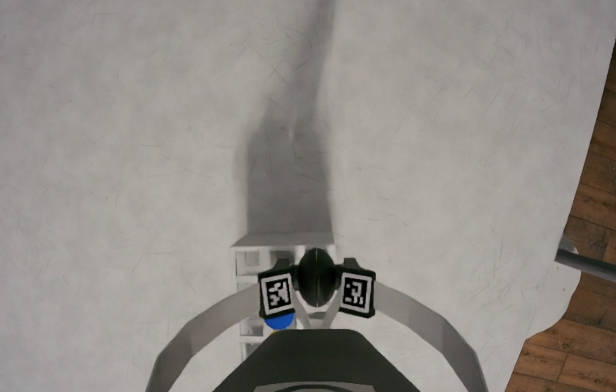

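Request:
execute_actions([
  {"r2":{"joints":{"lift_m":1.15},"pace":"slow"}},
], cameras=["r2_wrist_camera","r2_head_right_camera"])

Request:
zoom_image(camera="r2_head_right_camera", region=[170,260,260,350])

Scene clock: 430.93 s.
r1.base_odometry: x=-1.070 y=+0.148 heading=+1.875 (m, m, rad; r1's odometry frame)
r1.turned_by_wheels: +0.000 (rad since the last result)
r1.turned_by_imu: +0.001 (rad since the last result)
r1.base_tilt: forward=-0.6 right=-0.6 (deg)
r1.lidar_m: 1.27 0.98 0.96 1.05 1.26 1.26 1.39 1.65 1.61 1.75 1.84 1.80
r1.base_status: not commanded
r1.joint_positions: lift_m=+0.900 arm_m=+0.002 wrist_yaw_rad=+0.100 wrist_pitch_rad=+0.002 wrist_roll_rad=+0.010 gripper_m=+0.120
r1.joint_status: not commanded
r1.motor_effort: lift_m=+19(19) arm_m=-5(5) wrist_yaw_rad=+1(0) wrist_pitch_rad=-6(6) wrist_roll_rad=+2(2) gripper_m=-4(3) wheel_0=-1(1) wheel_1=-1(1) wheel_2=+1(1) (%)
r1.hand_pose: x=+0.4684 y=-0.0581 z=+1.0775 quat_wxyz=(+0.999, +0.005, +0.001, +0.050) (m; r1's base frame)
r1.wrist_depth_mm: 778 891 1098 1397 1708 1576 1308 / 768 904 1098 1430 1708 1537 1336 / 759 904 1078 1397 1708 1499 1336 / 768 904 1098 1397 1808 1576 1308 / 768 891 1078 1430 1756 1499 1336 / 778 878 1042 1366 1618 1397 1308 / 778 866 1078 106 1708 1464 1336
r2.base_odometry: x=-2.731 y=-1.214 heading=-2.312 (m, m, rad; r2's odometry frame)
r2.turned_by_wheels: +0.000 (rad since the last result)
r2.turned_by_imu: +0.000 (rad since the last result)
r2.base_tilt: forward=-0.7 right=+0.2 (deg)
r2.lidar_m: 0.42 0.45 0.70 2.51 1.07 0.89 0.86 0.91 1.23 1.25 0.57 0.43
r2.base_status: not commanded
r2.joint_positions: lift_m=+1.187 arm_m=+0.499 wrist_yaw_rad=-0.001 wrist_pitch_rad=+1.572 wrist_roll_rad=+1.290 gripper_m=+0.000
r2.joint_status: lift_m contact_stop (moved -0.011 of -0.049)
r2.on_its_own: lift_m is slack since a contact_stop (your +1.150 is given up)
r2.motor_effort: lift_m=+13(21) arm_m=+5(5) wrist_yaw_rad=+1(0) wrist_pitch_rad=-6(7) wrist_roll_rad=+0(1) gripper_m=-2(2) wheel_0=+5(5) wheel_1=-2(3) wheel_2=+1(1) (%)
r2.hand_pose: x=+0.6696 y=-0.0874 z=+1.0770 quat_wxyz=(+0.565, +0.425, +0.565, -0.425) (m; r2's base frame)
r2.wrist_depth_mm: 362 359 355 353 349 345 347 / 364 364 357 353 353 349 347 / 368 364 359 355 351 349 349 / 368 364 362 359 355 351 349 / 370 368 362 285 355 353 351 / 373 368 187 202 189 357 1042 / 375 373 366 - 362 355 1336
pictures: r2_head_right_camera, r2_wrist_camera
camera_calibration (this result's frames):
r2_wrist_camera: T_world_to_cam=[[-0.966001, -0.25503, -0.0424367, 0.680636], [-0.256814, 0.965468, 0.0438069, 0.256783], [0.0297992, 0.0532158, -0.998138, 1.28582], [0, 0, 0, 1]] pos_world=[0.685125, -0.142759, 1.30106]
Images, in order (width x height): r2_head_right_camera 420x672, r2_wrist_camera 616x392.

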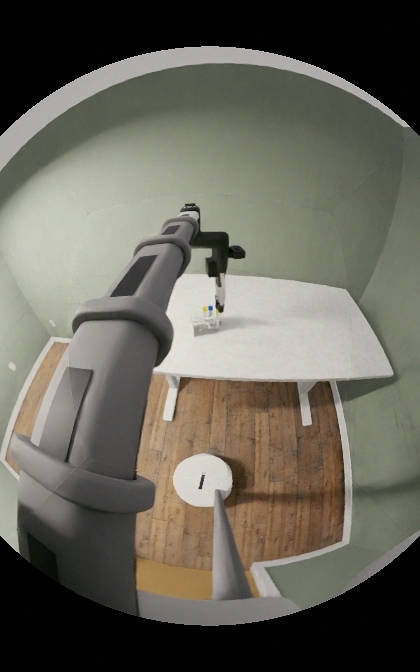

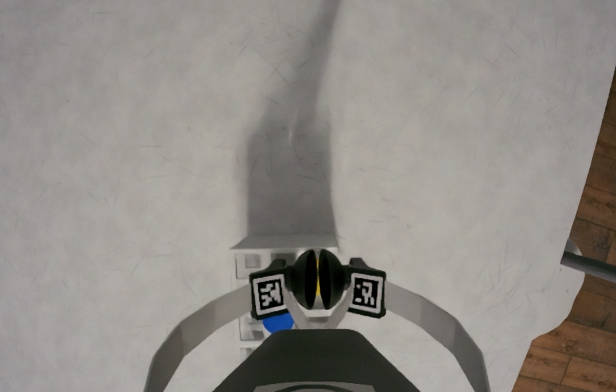

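Region (170, 260, 260, 350) of r2_head_right_camera's 420x672 image, scaled by 5.600, with more detail than that image has.

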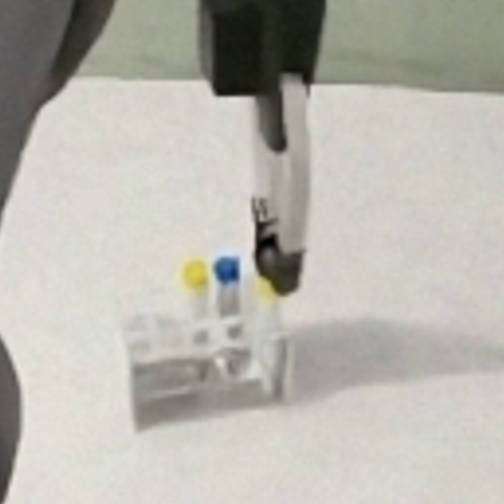

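Request:
execute_actions([
  {"r2":{"joints":{"lift_m":1.2,"gripper_m":-0.035},"pace":"slow"}},
], cameras=[])

Request:
execute_actions([
  {"r2":{"joints":{"lift_m":1.165},"pace":"slow"}},
], cameras=["r2_wrist_camera"])

Request:
execute_actions([
  {"r2":{"joints":{"lift_m":1.2},"pace":"slow"}},
], cameras=[])

Request:
execute_actions([
  {"r2":{"joints":{"arm_m":0.2,"wrist_roll_rad":0,"gripper_m":0.14},"pace":"slow"}},
], cameras=[])

Request:
execute_actions([
  {"r2":{"joints":{"arm_m":0.0,"wrist_pitch_rad":0.3}}},
], cameras=["r2_wrist_camera"])

Scene clock: 440.00 s.
r1.base_odometry: x=-1.070 y=+0.148 heading=+1.875 (m, m, rad; r1's odometry frame)
r1.turned_by_wheels: +0.000 (rad since the last result)
r1.turned_by_imu: +0.001 (rad since the last result)
r1.base_tilt: forward=-0.6 right=-0.6 (deg)
r1.lidar_m: 1.28 1.00 0.97 1.04 1.28 1.25 1.37 1.65 1.63 1.74 1.85 1.83
r1.base_status: not commanded
r1.joint_positions: lift_m=+0.900 arm_m=+0.002 wrist_yaw_rad=+0.100 wrist_pitch_rad=+0.002 wrist_roll_rad=+0.010 gripper_m=+0.120
r1.joint_status: not commanded
r1.motor_effort: lift_m=+19(20) arm_m=-5(5) wrist_yaw_rad=+0(0) wrist_pitch_rad=-6(6) wrist_roll_rad=+2(2) gripper_m=+0(2) wheel_0=-1(1) wheel_1=-1(1) wheel_2=+1(1) (%)
r1.hand_pose: x=+0.4684 y=-0.0581 z=+1.0775 quat_wxyz=(+0.999, +0.005, +0.001, +0.050) (m; r1's base frame)
r1.wrist_depth_mm: 759 904 1098 1397 1708 1499 1308 / 768 891 1078 1397 1708 1499 1308 / 768 904 1078 1366 1618 1537 1281 / 778 904 1098 1397 1708 1464 1308 / 768 891 1078 1397 1708 1499 1336 / 768 904 1060 1308 1661 1430 1336 / 778 891 1078 106 1808 1537 1366
r2.base_odometry: x=-2.731 y=-1.214 heading=-2.312 (m, m, rad; r2's odometry frame)
r2.turned_by_wheels: +0.000 (rad since the last result)
r2.turned_by_imu: +0.000 (rad since the last result)
r2.base_tilt: forward=-0.5 right=+0.3 (deg)
r2.lidar_m: 0.42 0.46 0.67 2.50 1.11 0.90 0.86 0.91 1.20 1.24 0.59 0.43
r2.base_status: not commanded
r2.joint_positions: lift_m=+1.199 arm_m=+0.499 wrist_yaw_rad=+0.000 wrist_pitch_rad=+1.570 wrist_roll_rad=+1.290 gripper_m=-0.035
r2.joint_status: all done
r2.motor_effort: lift_m=+23(26) arm_m=+5(5) wrist_yaw_rad=+1(1) wrist_pitch_rad=-1(3) wrist_roll_rad=-1(1) gripper_m=-17(16) wheel_0=+5(5) wheel_1=-2(2) wheel_2=+1(1) (%)
r2.hand_pose: x=+0.6702 y=-0.0874 z=+1.0885 quat_wxyz=(+0.565, +0.425, +0.565, -0.425) (m; r2's base frame)
r2.wrist_depth_mm: 366 366 362 359 355 353 349 / 373 366 362 362 359 355 353 / 370 366 368 364 362 357 357 / 373 370 366 364 364 359 357 / 375 373 368 296 362 359 359 / 375 375 182 202 184 362 1078 / 382 379 375 - 368 366 1308
pictures: none
No camera images: the call's "cameras" was empty. Leave "cameras" out to get every camera's image.

Scene clock: 441.10 s.
r1.base_odometry: x=-1.070 y=+0.148 heading=+1.875 (m, m, rad; r1's odometry frame)
r1.turned_by_wheels: +0.000 (rad since the last result)
r1.turned_by_imu: +0.000 (rad since the last result)
r1.base_tilt: forward=-0.6 right=-0.6 (deg)
r1.lidar_m: 1.26 0.99 0.95 1.04 1.30 1.26 1.38 1.64 1.61 1.73 1.84 1.82
r1.base_status: not commanded
r1.joint_positions: lift_m=+0.900 arm_m=+0.002 wrist_yaw_rad=+0.100 wrist_pitch_rad=+0.002 wrist_roll_rad=+0.010 gripper_m=+0.120
r1.joint_status: not commanded
r1.motor_effort: lift_m=+20(20) arm_m=-5(5) wrist_yaw_rad=+1(1) wrist_pitch_rad=-6(6) wrist_roll_rad=+2(2) gripper_m=-4(3) wheel_0=-1(1) wheel_1=-1(1) wheel_2=+1(1) (%)
r1.hand_pose: x=+0.4684 y=-0.0581 z=+1.0775 quat_wxyz=(+0.999, +0.005, +0.001, +0.050) (m; r1's base frame)
r1.wrist_depth_mm: 778 904 1098 1430 1708 1499 1308 / 750 904 1098 1397 1708 1499 1308 / 778 904 1078 1397 1661 1499 1336 / 768 891 1118 1336 1708 1499 1308 / 778 891 1098 1366 1708 1499 1336 / 768 891 1042 1336 1661 1397 1336 / 768 878 1098 106 1756 1537 1308
r2.base_odometry: x=-2.731 y=-1.214 heading=-2.312 (m, m, rad; r2's odometry frame)
r2.turned_by_wheels: +0.000 (rad since the last result)
r2.turned_by_imu: +0.000 (rad since the last result)
r2.base_tilt: forward=-0.6 right=+0.2 (deg)
r2.lidar_m: 0.43 0.45 0.64 2.49 1.08 0.88 0.85 0.90 1.22 1.25 0.57 0.45
r2.base_status: not commanded
r2.joint_positions: lift_m=+1.179 arm_m=+0.499 wrist_yaw_rad=-0.001 wrist_pitch_rad=+1.572 wrist_roll_rad=+1.290 gripper_m=-0.035
r2.joint_status: lift_m contact_stop (moved -0.020 of -0.034)
r2.on_its_own: lift_m is slack since a contact_stop (your +1.165 is given up)
r2.motor_effort: lift_m=+13(21) arm_m=+5(5) wrist_yaw_rad=+1(2) wrist_pitch_rad=-7(9) wrist_roll_rad=+0(1) gripper_m=-9(15) wheel_0=+5(5) wheel_1=-2(2) wheel_2=+1(0) (%)
r2.hand_pose: x=+0.6696 y=-0.0874 z=+1.0686 quat_wxyz=(+0.565, +0.425, +0.565, -0.426) (m; r2's base frame)
r2.wrist_depth_mm: 355 351 351 345 343 338 338 / 357 351 349 347 343 340 336 / 357 357 349 349 345 342 340 / 357 359 353 349 349 343 342 / 362 359 355 276 349 347 342 / 364 359 185 216 183 345 1042 / 368 362 362 - 353 349 1281
pictures: r2_wrist_camera
camera_calibration (this result's frames):
r2_wrist_camera: T_world_to_cam=[[-0.966026, -0.25494, -0.0424275, 0.680287], [-0.256723, 0.965492, 0.0438093, 0.257089], [0.0297946, 0.053213, -0.998139, 1.27742], [0, 0, 0, 1]] pos_world=[0.685115, -0.14276, 1.29264]
Images, in order (width x height): r2_wrist_camera 616x392.

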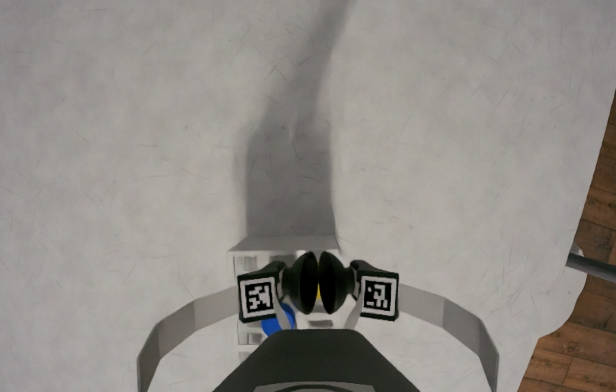

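not run: a stop came earlier in this reply.

not run: a stop came earlier in this reply.

not run: a stop came earlier in this reply.

Request:
execute_actions([
  {"r2":{"joints":{"gripper_m":0.04},"pace":"slow"}},
], cameras=[])

Request:
execute_actions([
  {"r2":{"joints":{"lift_m":1.2},"pace":"slow"}},
], cameras=[])

Request:
execute_actions([
  {"r2":{"joints":{"arm_m":0.2},"pace":"slow"}},
], cameras=[])

Request:
execute_actions([
  {"r2":{"joints":{"arm_m":0.0,"wrist_pitch_rad":0.25,"lift_m":1.0,"wrist_roll_rad":0,"gripper_m":0.14},"base":{"translate_m":-0.15}}},
], cameras=["r2_wrist_camera"])

Scene clock: 448.83 s.
r1.base_odometry: x=-1.070 y=+0.148 heading=+1.875 (m, m, rad; r1's odometry frame)
r1.turned_by_wheels: +0.000 (rad since the last result)
r1.turned_by_imu: +0.001 (rad since the last result)
r1.base_tilt: forward=-0.6 right=-0.6 (deg)
r1.lidar_m: 1.27 0.98 0.96 1.05 1.29 1.25 1.38 1.65 1.61 1.74 1.85 1.83
r1.base_status: not commanded
r1.joint_positions: lift_m=+0.900 arm_m=+0.002 wrist_yaw_rad=+0.100 wrist_pitch_rad=+0.002 wrist_roll_rad=+0.010 gripper_m=+0.120
r1.joint_status: not commanded
r1.motor_effort: lift_m=+19(20) arm_m=-5(5) wrist_yaw_rad=+1(1) wrist_pitch_rad=-6(6) wrist_roll_rad=+2(1) gripper_m=-1(0) wheel_0=-1(1) wheel_1=-1(1) wheel_2=+1(1) (%)
r1.hand_pose: x=+0.4684 y=-0.0581 z=+1.0775 quat_wxyz=(+0.999, +0.005, +0.001, +0.050) (m; r1's base frame)
r1.wrist_depth_mm: 768 904 1078 1366 1708 1537 1336 / 768 891 1098 1397 1708 1537 1336 / 759 904 1098 1397 1708 1537 1308 / 768 904 1098 1397 1756 1537 1308 / 768 917 1098 1397 1708 1499 1281 / 778 878 1060 1308 1661 1464 1336 / 759 878 1098 107 1808 1499 1336
r2.base_odometry: x=-2.731 y=-1.214 heading=-2.312 (m, m, rad; r2's odometry frame)
r2.turned_by_wheels: +0.000 (rad since the last result)
r2.turned_by_imu: +0.000 (rad since the last result)
r2.base_tilt: forward=-0.6 right=+0.2 (deg)
r2.lidar_m: 0.42 0.46 0.67 2.51 1.08 0.90 0.86 0.89 1.22 1.25 0.58 0.44
r2.base_status: not commanded
r2.joint_positions: lift_m=+1.193 arm_m=+0.499 wrist_yaw_rad=-0.001 wrist_pitch_rad=+1.571 wrist_roll_rad=+1.290 gripper_m=+0.040
r2.joint_status: all done
r2.on_its_own: lift_m is slack since a contact_stop (your +1.165 is given up)
r2.motor_effort: lift_m=+19(19) arm_m=+5(5) wrist_yaw_rad=+1(1) wrist_pitch_rad=-2(3) wrist_roll_rad=-1(0) gripper_m=+3(14) wheel_0=+5(5) wheel_1=-2(2) wheel_2=+1(1) (%)
r2.hand_pose: x=+0.6699 y=-0.0874 z=+1.0827 quat_wxyz=(+0.565, +0.425, +0.565, -0.425) (m; r2's base frame)
r2.wrist_depth_mm: 364 362 357 353 353 349 347 / 366 366 362 359 355 351 349 / 368 366 364 357 355 353 349 / 370 370 362 359 355 355 353 / 373 373 366 290 359 359 357 / 375 373 325 195 189 359 1078 / 377 377 370 - 364 359 1308
pictures: none
No camera images: the call's "cameras" was empty. Leave "cameras" out to get every camera's image.

Scene clock: 449.47 s.
r1.base_odometry: x=-1.070 y=+0.148 heading=+1.875 (m, m, rad; r1's odometry frame)
r1.turned_by_wheels: +0.000 (rad since the last result)
r1.turned_by_imu: +0.000 (rad since the last result)
r1.base_tilt: forward=-0.6 right=-0.6 (deg)
r1.lidar_m: 1.27 0.99 0.94 1.06 1.28 1.26 1.38 1.65 1.61 1.73 1.84 1.81
r1.base_status: not commanded
r1.joint_positions: lift_m=+0.900 arm_m=+0.002 wrist_yaw_rad=+0.100 wrist_pitch_rad=+0.002 wrist_roll_rad=+0.010 gripper_m=+0.120
r1.joint_status: not commanded
r1.motor_effort: lift_m=+20(19) arm_m=-5(5) wrist_yaw_rad=+1(0) wrist_pitch_rad=-6(6) wrist_roll_rad=+1(1) gripper_m=+3(1) wheel_0=-1(1) wheel_1=-1(1) wheel_2=+1(1) (%)
r1.hand_pose: x=+0.4684 y=-0.0581 z=+1.0775 quat_wxyz=(+0.999, +0.005, +0.001, +0.050) (m; r1's base frame)
r1.wrist_depth_mm: 768 891 1060 1308 1661 1537 1336 / 778 931 1118 1366 1708 1537 1281 / 759 917 1078 1397 1708 1499 1336 / 768 904 1098 1366 1756 1537 1308 / 778 891 1098 1366 1661 1464 1366 / 768 891 1042 1366 1661 1464 1336 / 768 878 1078 106 1708 1499 1308
r2.base_odometry: x=-2.731 y=-1.214 heading=-2.312 (m, m, rad; r2's odometry frame)
r2.turned_by_wheels: +0.000 (rad since the last result)
r2.turned_by_imu: +0.000 (rad since the last result)
r2.base_tilt: forward=-0.6 right=+0.3 (deg)
r2.lidar_m: 0.42 0.44 0.67 2.50 1.07 0.89 0.85 0.90 1.25 1.24 0.58 0.44
r2.base_status: not commanded
r2.joint_positions: lift_m=+1.199 arm_m=+0.499 wrist_yaw_rad=+0.000 wrist_pitch_rad=+1.570 wrist_roll_rad=+1.290 gripper_m=+0.040
r2.joint_status: all done
r2.motor_effort: lift_m=+22(17) arm_m=+4(5) wrist_yaw_rad=+0(1) wrist_pitch_rad=-1(4) wrist_roll_rad=-1(0) gripper_m=-3(4) wheel_0=+5(5) wheel_1=-2(2) wheel_2=+1(1) (%)
r2.hand_pose: x=+0.6702 y=-0.0874 z=+1.0885 quat_wxyz=(+0.565, +0.425, +0.565, -0.425) (m; r2's base frame)
r2.wrist_depth_mm: 366 366 359 357 355 353 351 / 368 364 364 362 357 355 351 / 370 368 368 364 362 357 353 / 375 370 366 366 364 359 357 / 377 373 368 307 362 364 359 / 379 375 201 246 195 364 1098 / 379 377 375 - 364 370 1366
pictures: none
No camera images: the call's "cameras" was empty. Leave "cameras" out to get every camera's image.

Scene clock: 453.73 s.
r1.base_odometry: x=-1.070 y=+0.148 heading=+1.875 (m, m, rad; r1's odometry frame)
r1.turned_by_wheels: +0.000 (rad since the last result)
r1.turned_by_imu: +0.001 (rad since the last result)
r1.base_tilt: forward=-0.6 right=-0.6 (deg)
r1.lidar_m: 1.28 0.99 0.95 1.05 1.28 1.26 1.39 1.65 1.61 1.72 1.84 1.82
r1.base_status: not commanded
r1.joint_positions: lift_m=+0.900 arm_m=+0.002 wrist_yaw_rad=+0.100 wrist_pitch_rad=+0.002 wrist_roll_rad=+0.010 gripper_m=+0.120
r1.joint_status: not commanded
r1.motor_effort: lift_m=+20(20) arm_m=-5(5) wrist_yaw_rad=+1(1) wrist_pitch_rad=-7(7) wrist_roll_rad=+2(2) gripper_m=-2(1) wheel_0=-1(1) wheel_1=-1(1) wheel_2=+1(1) (%)
r1.hand_pose: x=+0.4684 y=-0.0581 z=+1.0775 quat_wxyz=(+0.999, +0.005, +0.001, +0.050) (m; r1's base frame)
r1.wrist_depth_mm: 759 891 1078 1397 1708 1499 1366 / 768 904 1098 1397 1661 1576 1366 / 759 904 1098 1397 1756 1537 1308 / 768 891 1078 1430 1808 1537 1336 / 759 891 1078 1397 1756 1576 1308 / 768 891 1042 1336 1661 1464 1336 / 778 878 1098 107 1708 1499 1308
r2.base_odometry: x=-2.731 y=-1.214 heading=-2.312 (m, m, rad; r2's odometry frame)
r2.turned_by_wheels: +0.000 (rad since the last result)
r2.turned_by_imu: +0.000 (rad since the last result)
r2.base_tilt: forward=-0.6 right=+0.2 (deg)
r2.lidar_m: 0.38 0.46 0.65 2.51 1.06 0.89 0.87 0.90 1.21 1.26 0.59 0.42
r2.base_status: not commanded
r2.joint_positions: lift_m=+1.199 arm_m=+0.201 wrist_yaw_rad=+0.000 wrist_pitch_rad=+1.570 wrist_roll_rad=+1.290 gripper_m=+0.040
r2.joint_status: all done
r2.motor_effort: lift_m=+22(22) arm_m=-5(4) wrist_yaw_rad=+0(0) wrist_pitch_rad=-1(0) wrist_roll_rad=-1(1) gripper_m=-2(5) wheel_0=+4(5) wheel_1=-2(2) wheel_2=+1(1) (%)
r2.hand_pose: x=+0.3721 y=-0.0874 z=+1.0885 quat_wxyz=(+0.565, +0.425, +0.565, -0.425) (m; r2's base frame)
r2.wrist_depth_mm: 366 366 364 359 1308 1281 1255 / 368 368 366 1308 1281 1281 1255 / 373 370 366 1336 1308 1281 1255 / 375 370 368 1336 1308 1308 1336 / 377 364 291 1366 1098 1078 1281 / 379 377 200 250 193 1308 1281 / 382 375 377 - 1336 1336 1308
pictures: none
No camera images: the call's "cameras" was empty. Leave "cameras" out to get every camera's image.

Scene clock: 455.73 s.
r1.base_odometry: x=-1.070 y=+0.148 heading=+1.875 (m, m, rad; r1's odometry frame)
r1.turned_by_wheels: +0.000 (rad since the last result)
r1.turned_by_imu: +0.001 (rad since the last result)
r1.base_tilt: forward=-0.6 right=-0.6 (deg)
r1.lidar_m: 1.26 0.98 0.97 1.04 1.27 1.26 1.38 1.63 1.61 1.74 1.84 1.83
r1.base_status: not commanded
r1.joint_positions: lift_m=+0.900 arm_m=+0.002 wrist_yaw_rad=+0.100 wrist_pitch_rad=+0.002 wrist_roll_rad=+0.010 gripper_m=+0.120
r1.joint_status: not commanded
r1.motor_effort: lift_m=+20(19) arm_m=-5(5) wrist_yaw_rad=+0(2) wrist_pitch_rad=-6(7) wrist_roll_rad=+1(2) gripper_m=+1(3) wheel_0=-1(1) wheel_1=-1(1) wheel_2=+1(1) (%)
r1.hand_pose: x=+0.4684 y=-0.0581 z=+1.0775 quat_wxyz=(+0.999, +0.005, +0.001, +0.050) (m; r1's base frame)
r1.wrist_depth_mm: 768 917 1078 1397 1756 1576 1336 / 768 904 1098 1397 1756 1499 1336 / 768 891 1078 1430 1708 1537 1366 / 768 917 1078 1397 1708 1537 1336 / 768 904 1098 1464 1756 1464 1336 / 778 891 1042 1281 1708 1464 1308 / 768 878 1098 106 1756 1576 1366
r2.base_odometry: x=-2.630 y=-1.103 heading=-2.312 (m, m, rad; r2's odometry frame)
r2.turned_by_wheels: +0.000 (rad since the last result)
r2.turned_by_imu: +0.000 (rad since the last result)
r2.base_tilt: forward=-0.5 right=+0.3 (deg)
r2.lidar_m: 0.57 0.60 2.07 2.10 0.89 0.74 0.71 0.76 0.98 1.25 0.79 0.58
r2.base_status: done
r2.joint_positions: lift_m=+1.000 arm_m=+0.003 wrist_yaw_rad=+0.000 wrist_pitch_rad=+0.253 wrist_roll_rad=+0.000 gripper_m=+0.140
r2.joint_status: all done
joint sent to its limit — the command would take r2.arm_m past its lower limit, so that joint was sent only as far as its limit.
r2.motor_effort: lift_m=+15(23) arm_m=-5(7) wrist_yaw_rad=+0(1) wrist_pitch_rad=-8(12) wrist_roll_rad=-3(8) gripper_m=-1(2) wheel_0=-4(9) wheel_1=-3(8) wheel_2=+1(10) (%)
r2.hand_pose: x=+0.4531 y=-0.0875 z=+1.1064 quat_wxyz=(+0.992, +0.000, +0.126, +0.000) (m; r2's base frame)
r2.wrist_depth_mm: 1078 1078 1060 1042 1008 1008 1008 / 1138 1098 1098 1078 1078 1025 1042 / 1160 1182 1138 1098 1118 1098 1060 / 1229 1160 1008 960 917 891 866 / 676 654 609 442 627 591 580 / 488 459 433 399 424 418 436 / 1464 424 415 - 394 394 379
pictures: r2_wrist_camera
camera_calibration (this result's frames):
r2_wrist_camera: T_world_to_cam=[[0.036464, -0.998794, -0.0328665, -0.0571454], [-0.291755, 0.0208156, -0.956266, 1.23963], [0.955798, 0.0444583, -0.290645, 0.118468], [0, 0, 0, 1]] pos_world=[0.25052, -0.088147, 1.21797]
Images, in order (width x height): r2_wrist_camera 616x392.

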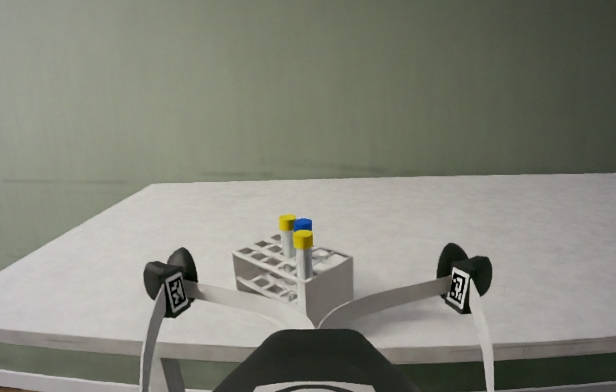

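Request:
execute_actions([
  {"r2":{"joints":{"lift_m":0.93,"wrist_pitch_rad":0.0,"arm_m":0.05}}},
], cameras=["r2_wrist_camera"])

Request:
zoom_image(camera="r2_wrist_camera", region=[200,120,420,300])

Scene clock: 461.37 s.
r1.base_odometry: x=-1.070 y=+0.148 heading=+1.875 (m, m, rad; r1's odometry frame)
r1.turned_by_wheels: +0.000 (rad since the last result)
r1.turned_by_imu: +0.001 (rad since the last result)
r1.base_tilt: forward=-0.6 right=-0.6 (deg)
r1.lidar_m: 1.26 0.99 0.96 1.05 1.27 1.26 1.35 1.65 1.63 1.75 1.84 1.82
r1.base_status: not commanded
r1.joint_positions: lift_m=+0.900 arm_m=+0.002 wrist_yaw_rad=+0.100 wrist_pitch_rad=+0.002 wrist_roll_rad=+0.010 gripper_m=+0.120
r1.joint_status: not commanded
r1.motor_effort: lift_m=+20(20) arm_m=-5(5) wrist_yaw_rad=+0(1) wrist_pitch_rad=-7(6) wrist_roll_rad=+1(2) gripper_m=-1(0) wheel_0=-1(1) wheel_1=-1(1) wheel_2=+1(1) (%)
r1.hand_pose: x=+0.4684 y=-0.0581 z=+1.0775 quat_wxyz=(+0.999, +0.005, +0.001, +0.050) (m; r1's base frame)
r1.wrist_depth_mm: 768 904 1078 1397 1708 1499 1336 / 768 878 1118 1366 1708 1537 1336 / 768 904 1098 1366 1708 1537 1308 / 768 917 1118 1397 1708 1537 1308 / 768 917 1098 1366 1756 1537 1366 / 768 878 1042 1308 1708 1464 1336 / 768 878 1098 106 1756 1499 1366
r2.base_odometry: x=-2.630 y=-1.103 heading=-2.312 (m, m, rad; r2's odometry frame)
r2.turned_by_wheels: +0.000 (rad since the last result)
r2.turned_by_imu: +0.000 (rad since the last result)
r2.base_tilt: forward=-0.5 right=+0.3 (deg)
r2.lidar_m: 0.56 0.60 2.07 2.11 0.88 0.74 0.70 0.77 0.99 1.24 0.80 0.59
r2.base_status: not commanded
r2.joint_positions: lift_m=+0.930 arm_m=+0.049 wrist_yaw_rad=+0.000 wrist_pitch_rad=+0.003 wrist_roll_rad=+0.000 gripper_m=+0.140
r2.joint_status: all done
r2.motor_effort: lift_m=+15(16) arm_m=+5(4) wrist_yaw_rad=-1(1) wrist_pitch_rad=-8(12) wrist_roll_rad=-3(3) gripper_m=+1(2) wheel_0=-4(4) wheel_1=-3(3) wheel_2=+1(0) (%)
r2.hand_pose: x=+0.5085 y=-0.0874 z=+1.1077 quat_wxyz=(+1.000, +0.000, +0.001, +0.000) (m; r2's base frame)
r2.wrist_depth_mm: 1160 1118 1118 1078 1042 1042 1025 / 1138 1138 1098 1078 1060 1025 1025 / 1182 1138 1118 1098 1060 1060 1042 / 1160 1138 1118 1098 1060 1060 1025 / 1182 1138 1118 1098 1078 1008 976 / 647 597 421 327 525 525 564 / 462 439 442 - 449 413 410
pictures: r2_wrist_camera
camera_calibration (this result's frames):
r2_wrist_camera: T_world_to_cam=[[0.0436883, -0.998786, -0.0227693, -0.0739129], [-0.0461497, 0.0207491, -0.998719, 1.17918], [0.997979, 0.0446831, -0.0451872, -0.227401], [0, 0, 0, 1]] pos_world=[0.284589, -0.0881291, 1.16571]
Images, in order (width x height): r2_wrist_camera 616x392.

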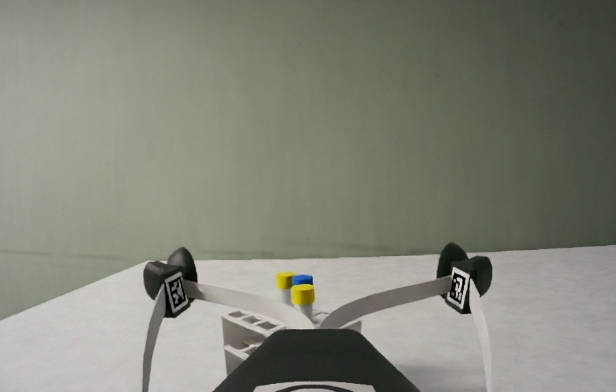

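Region (200, 120, 420, 300) of r2_wrist_camera's 616x392 image, scaled by 2.291; it fills the top 412 rows of this view, and the rest is white.

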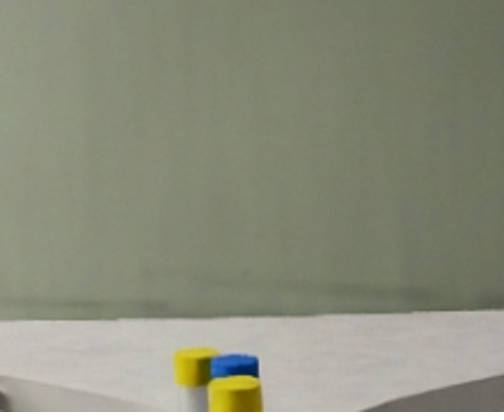

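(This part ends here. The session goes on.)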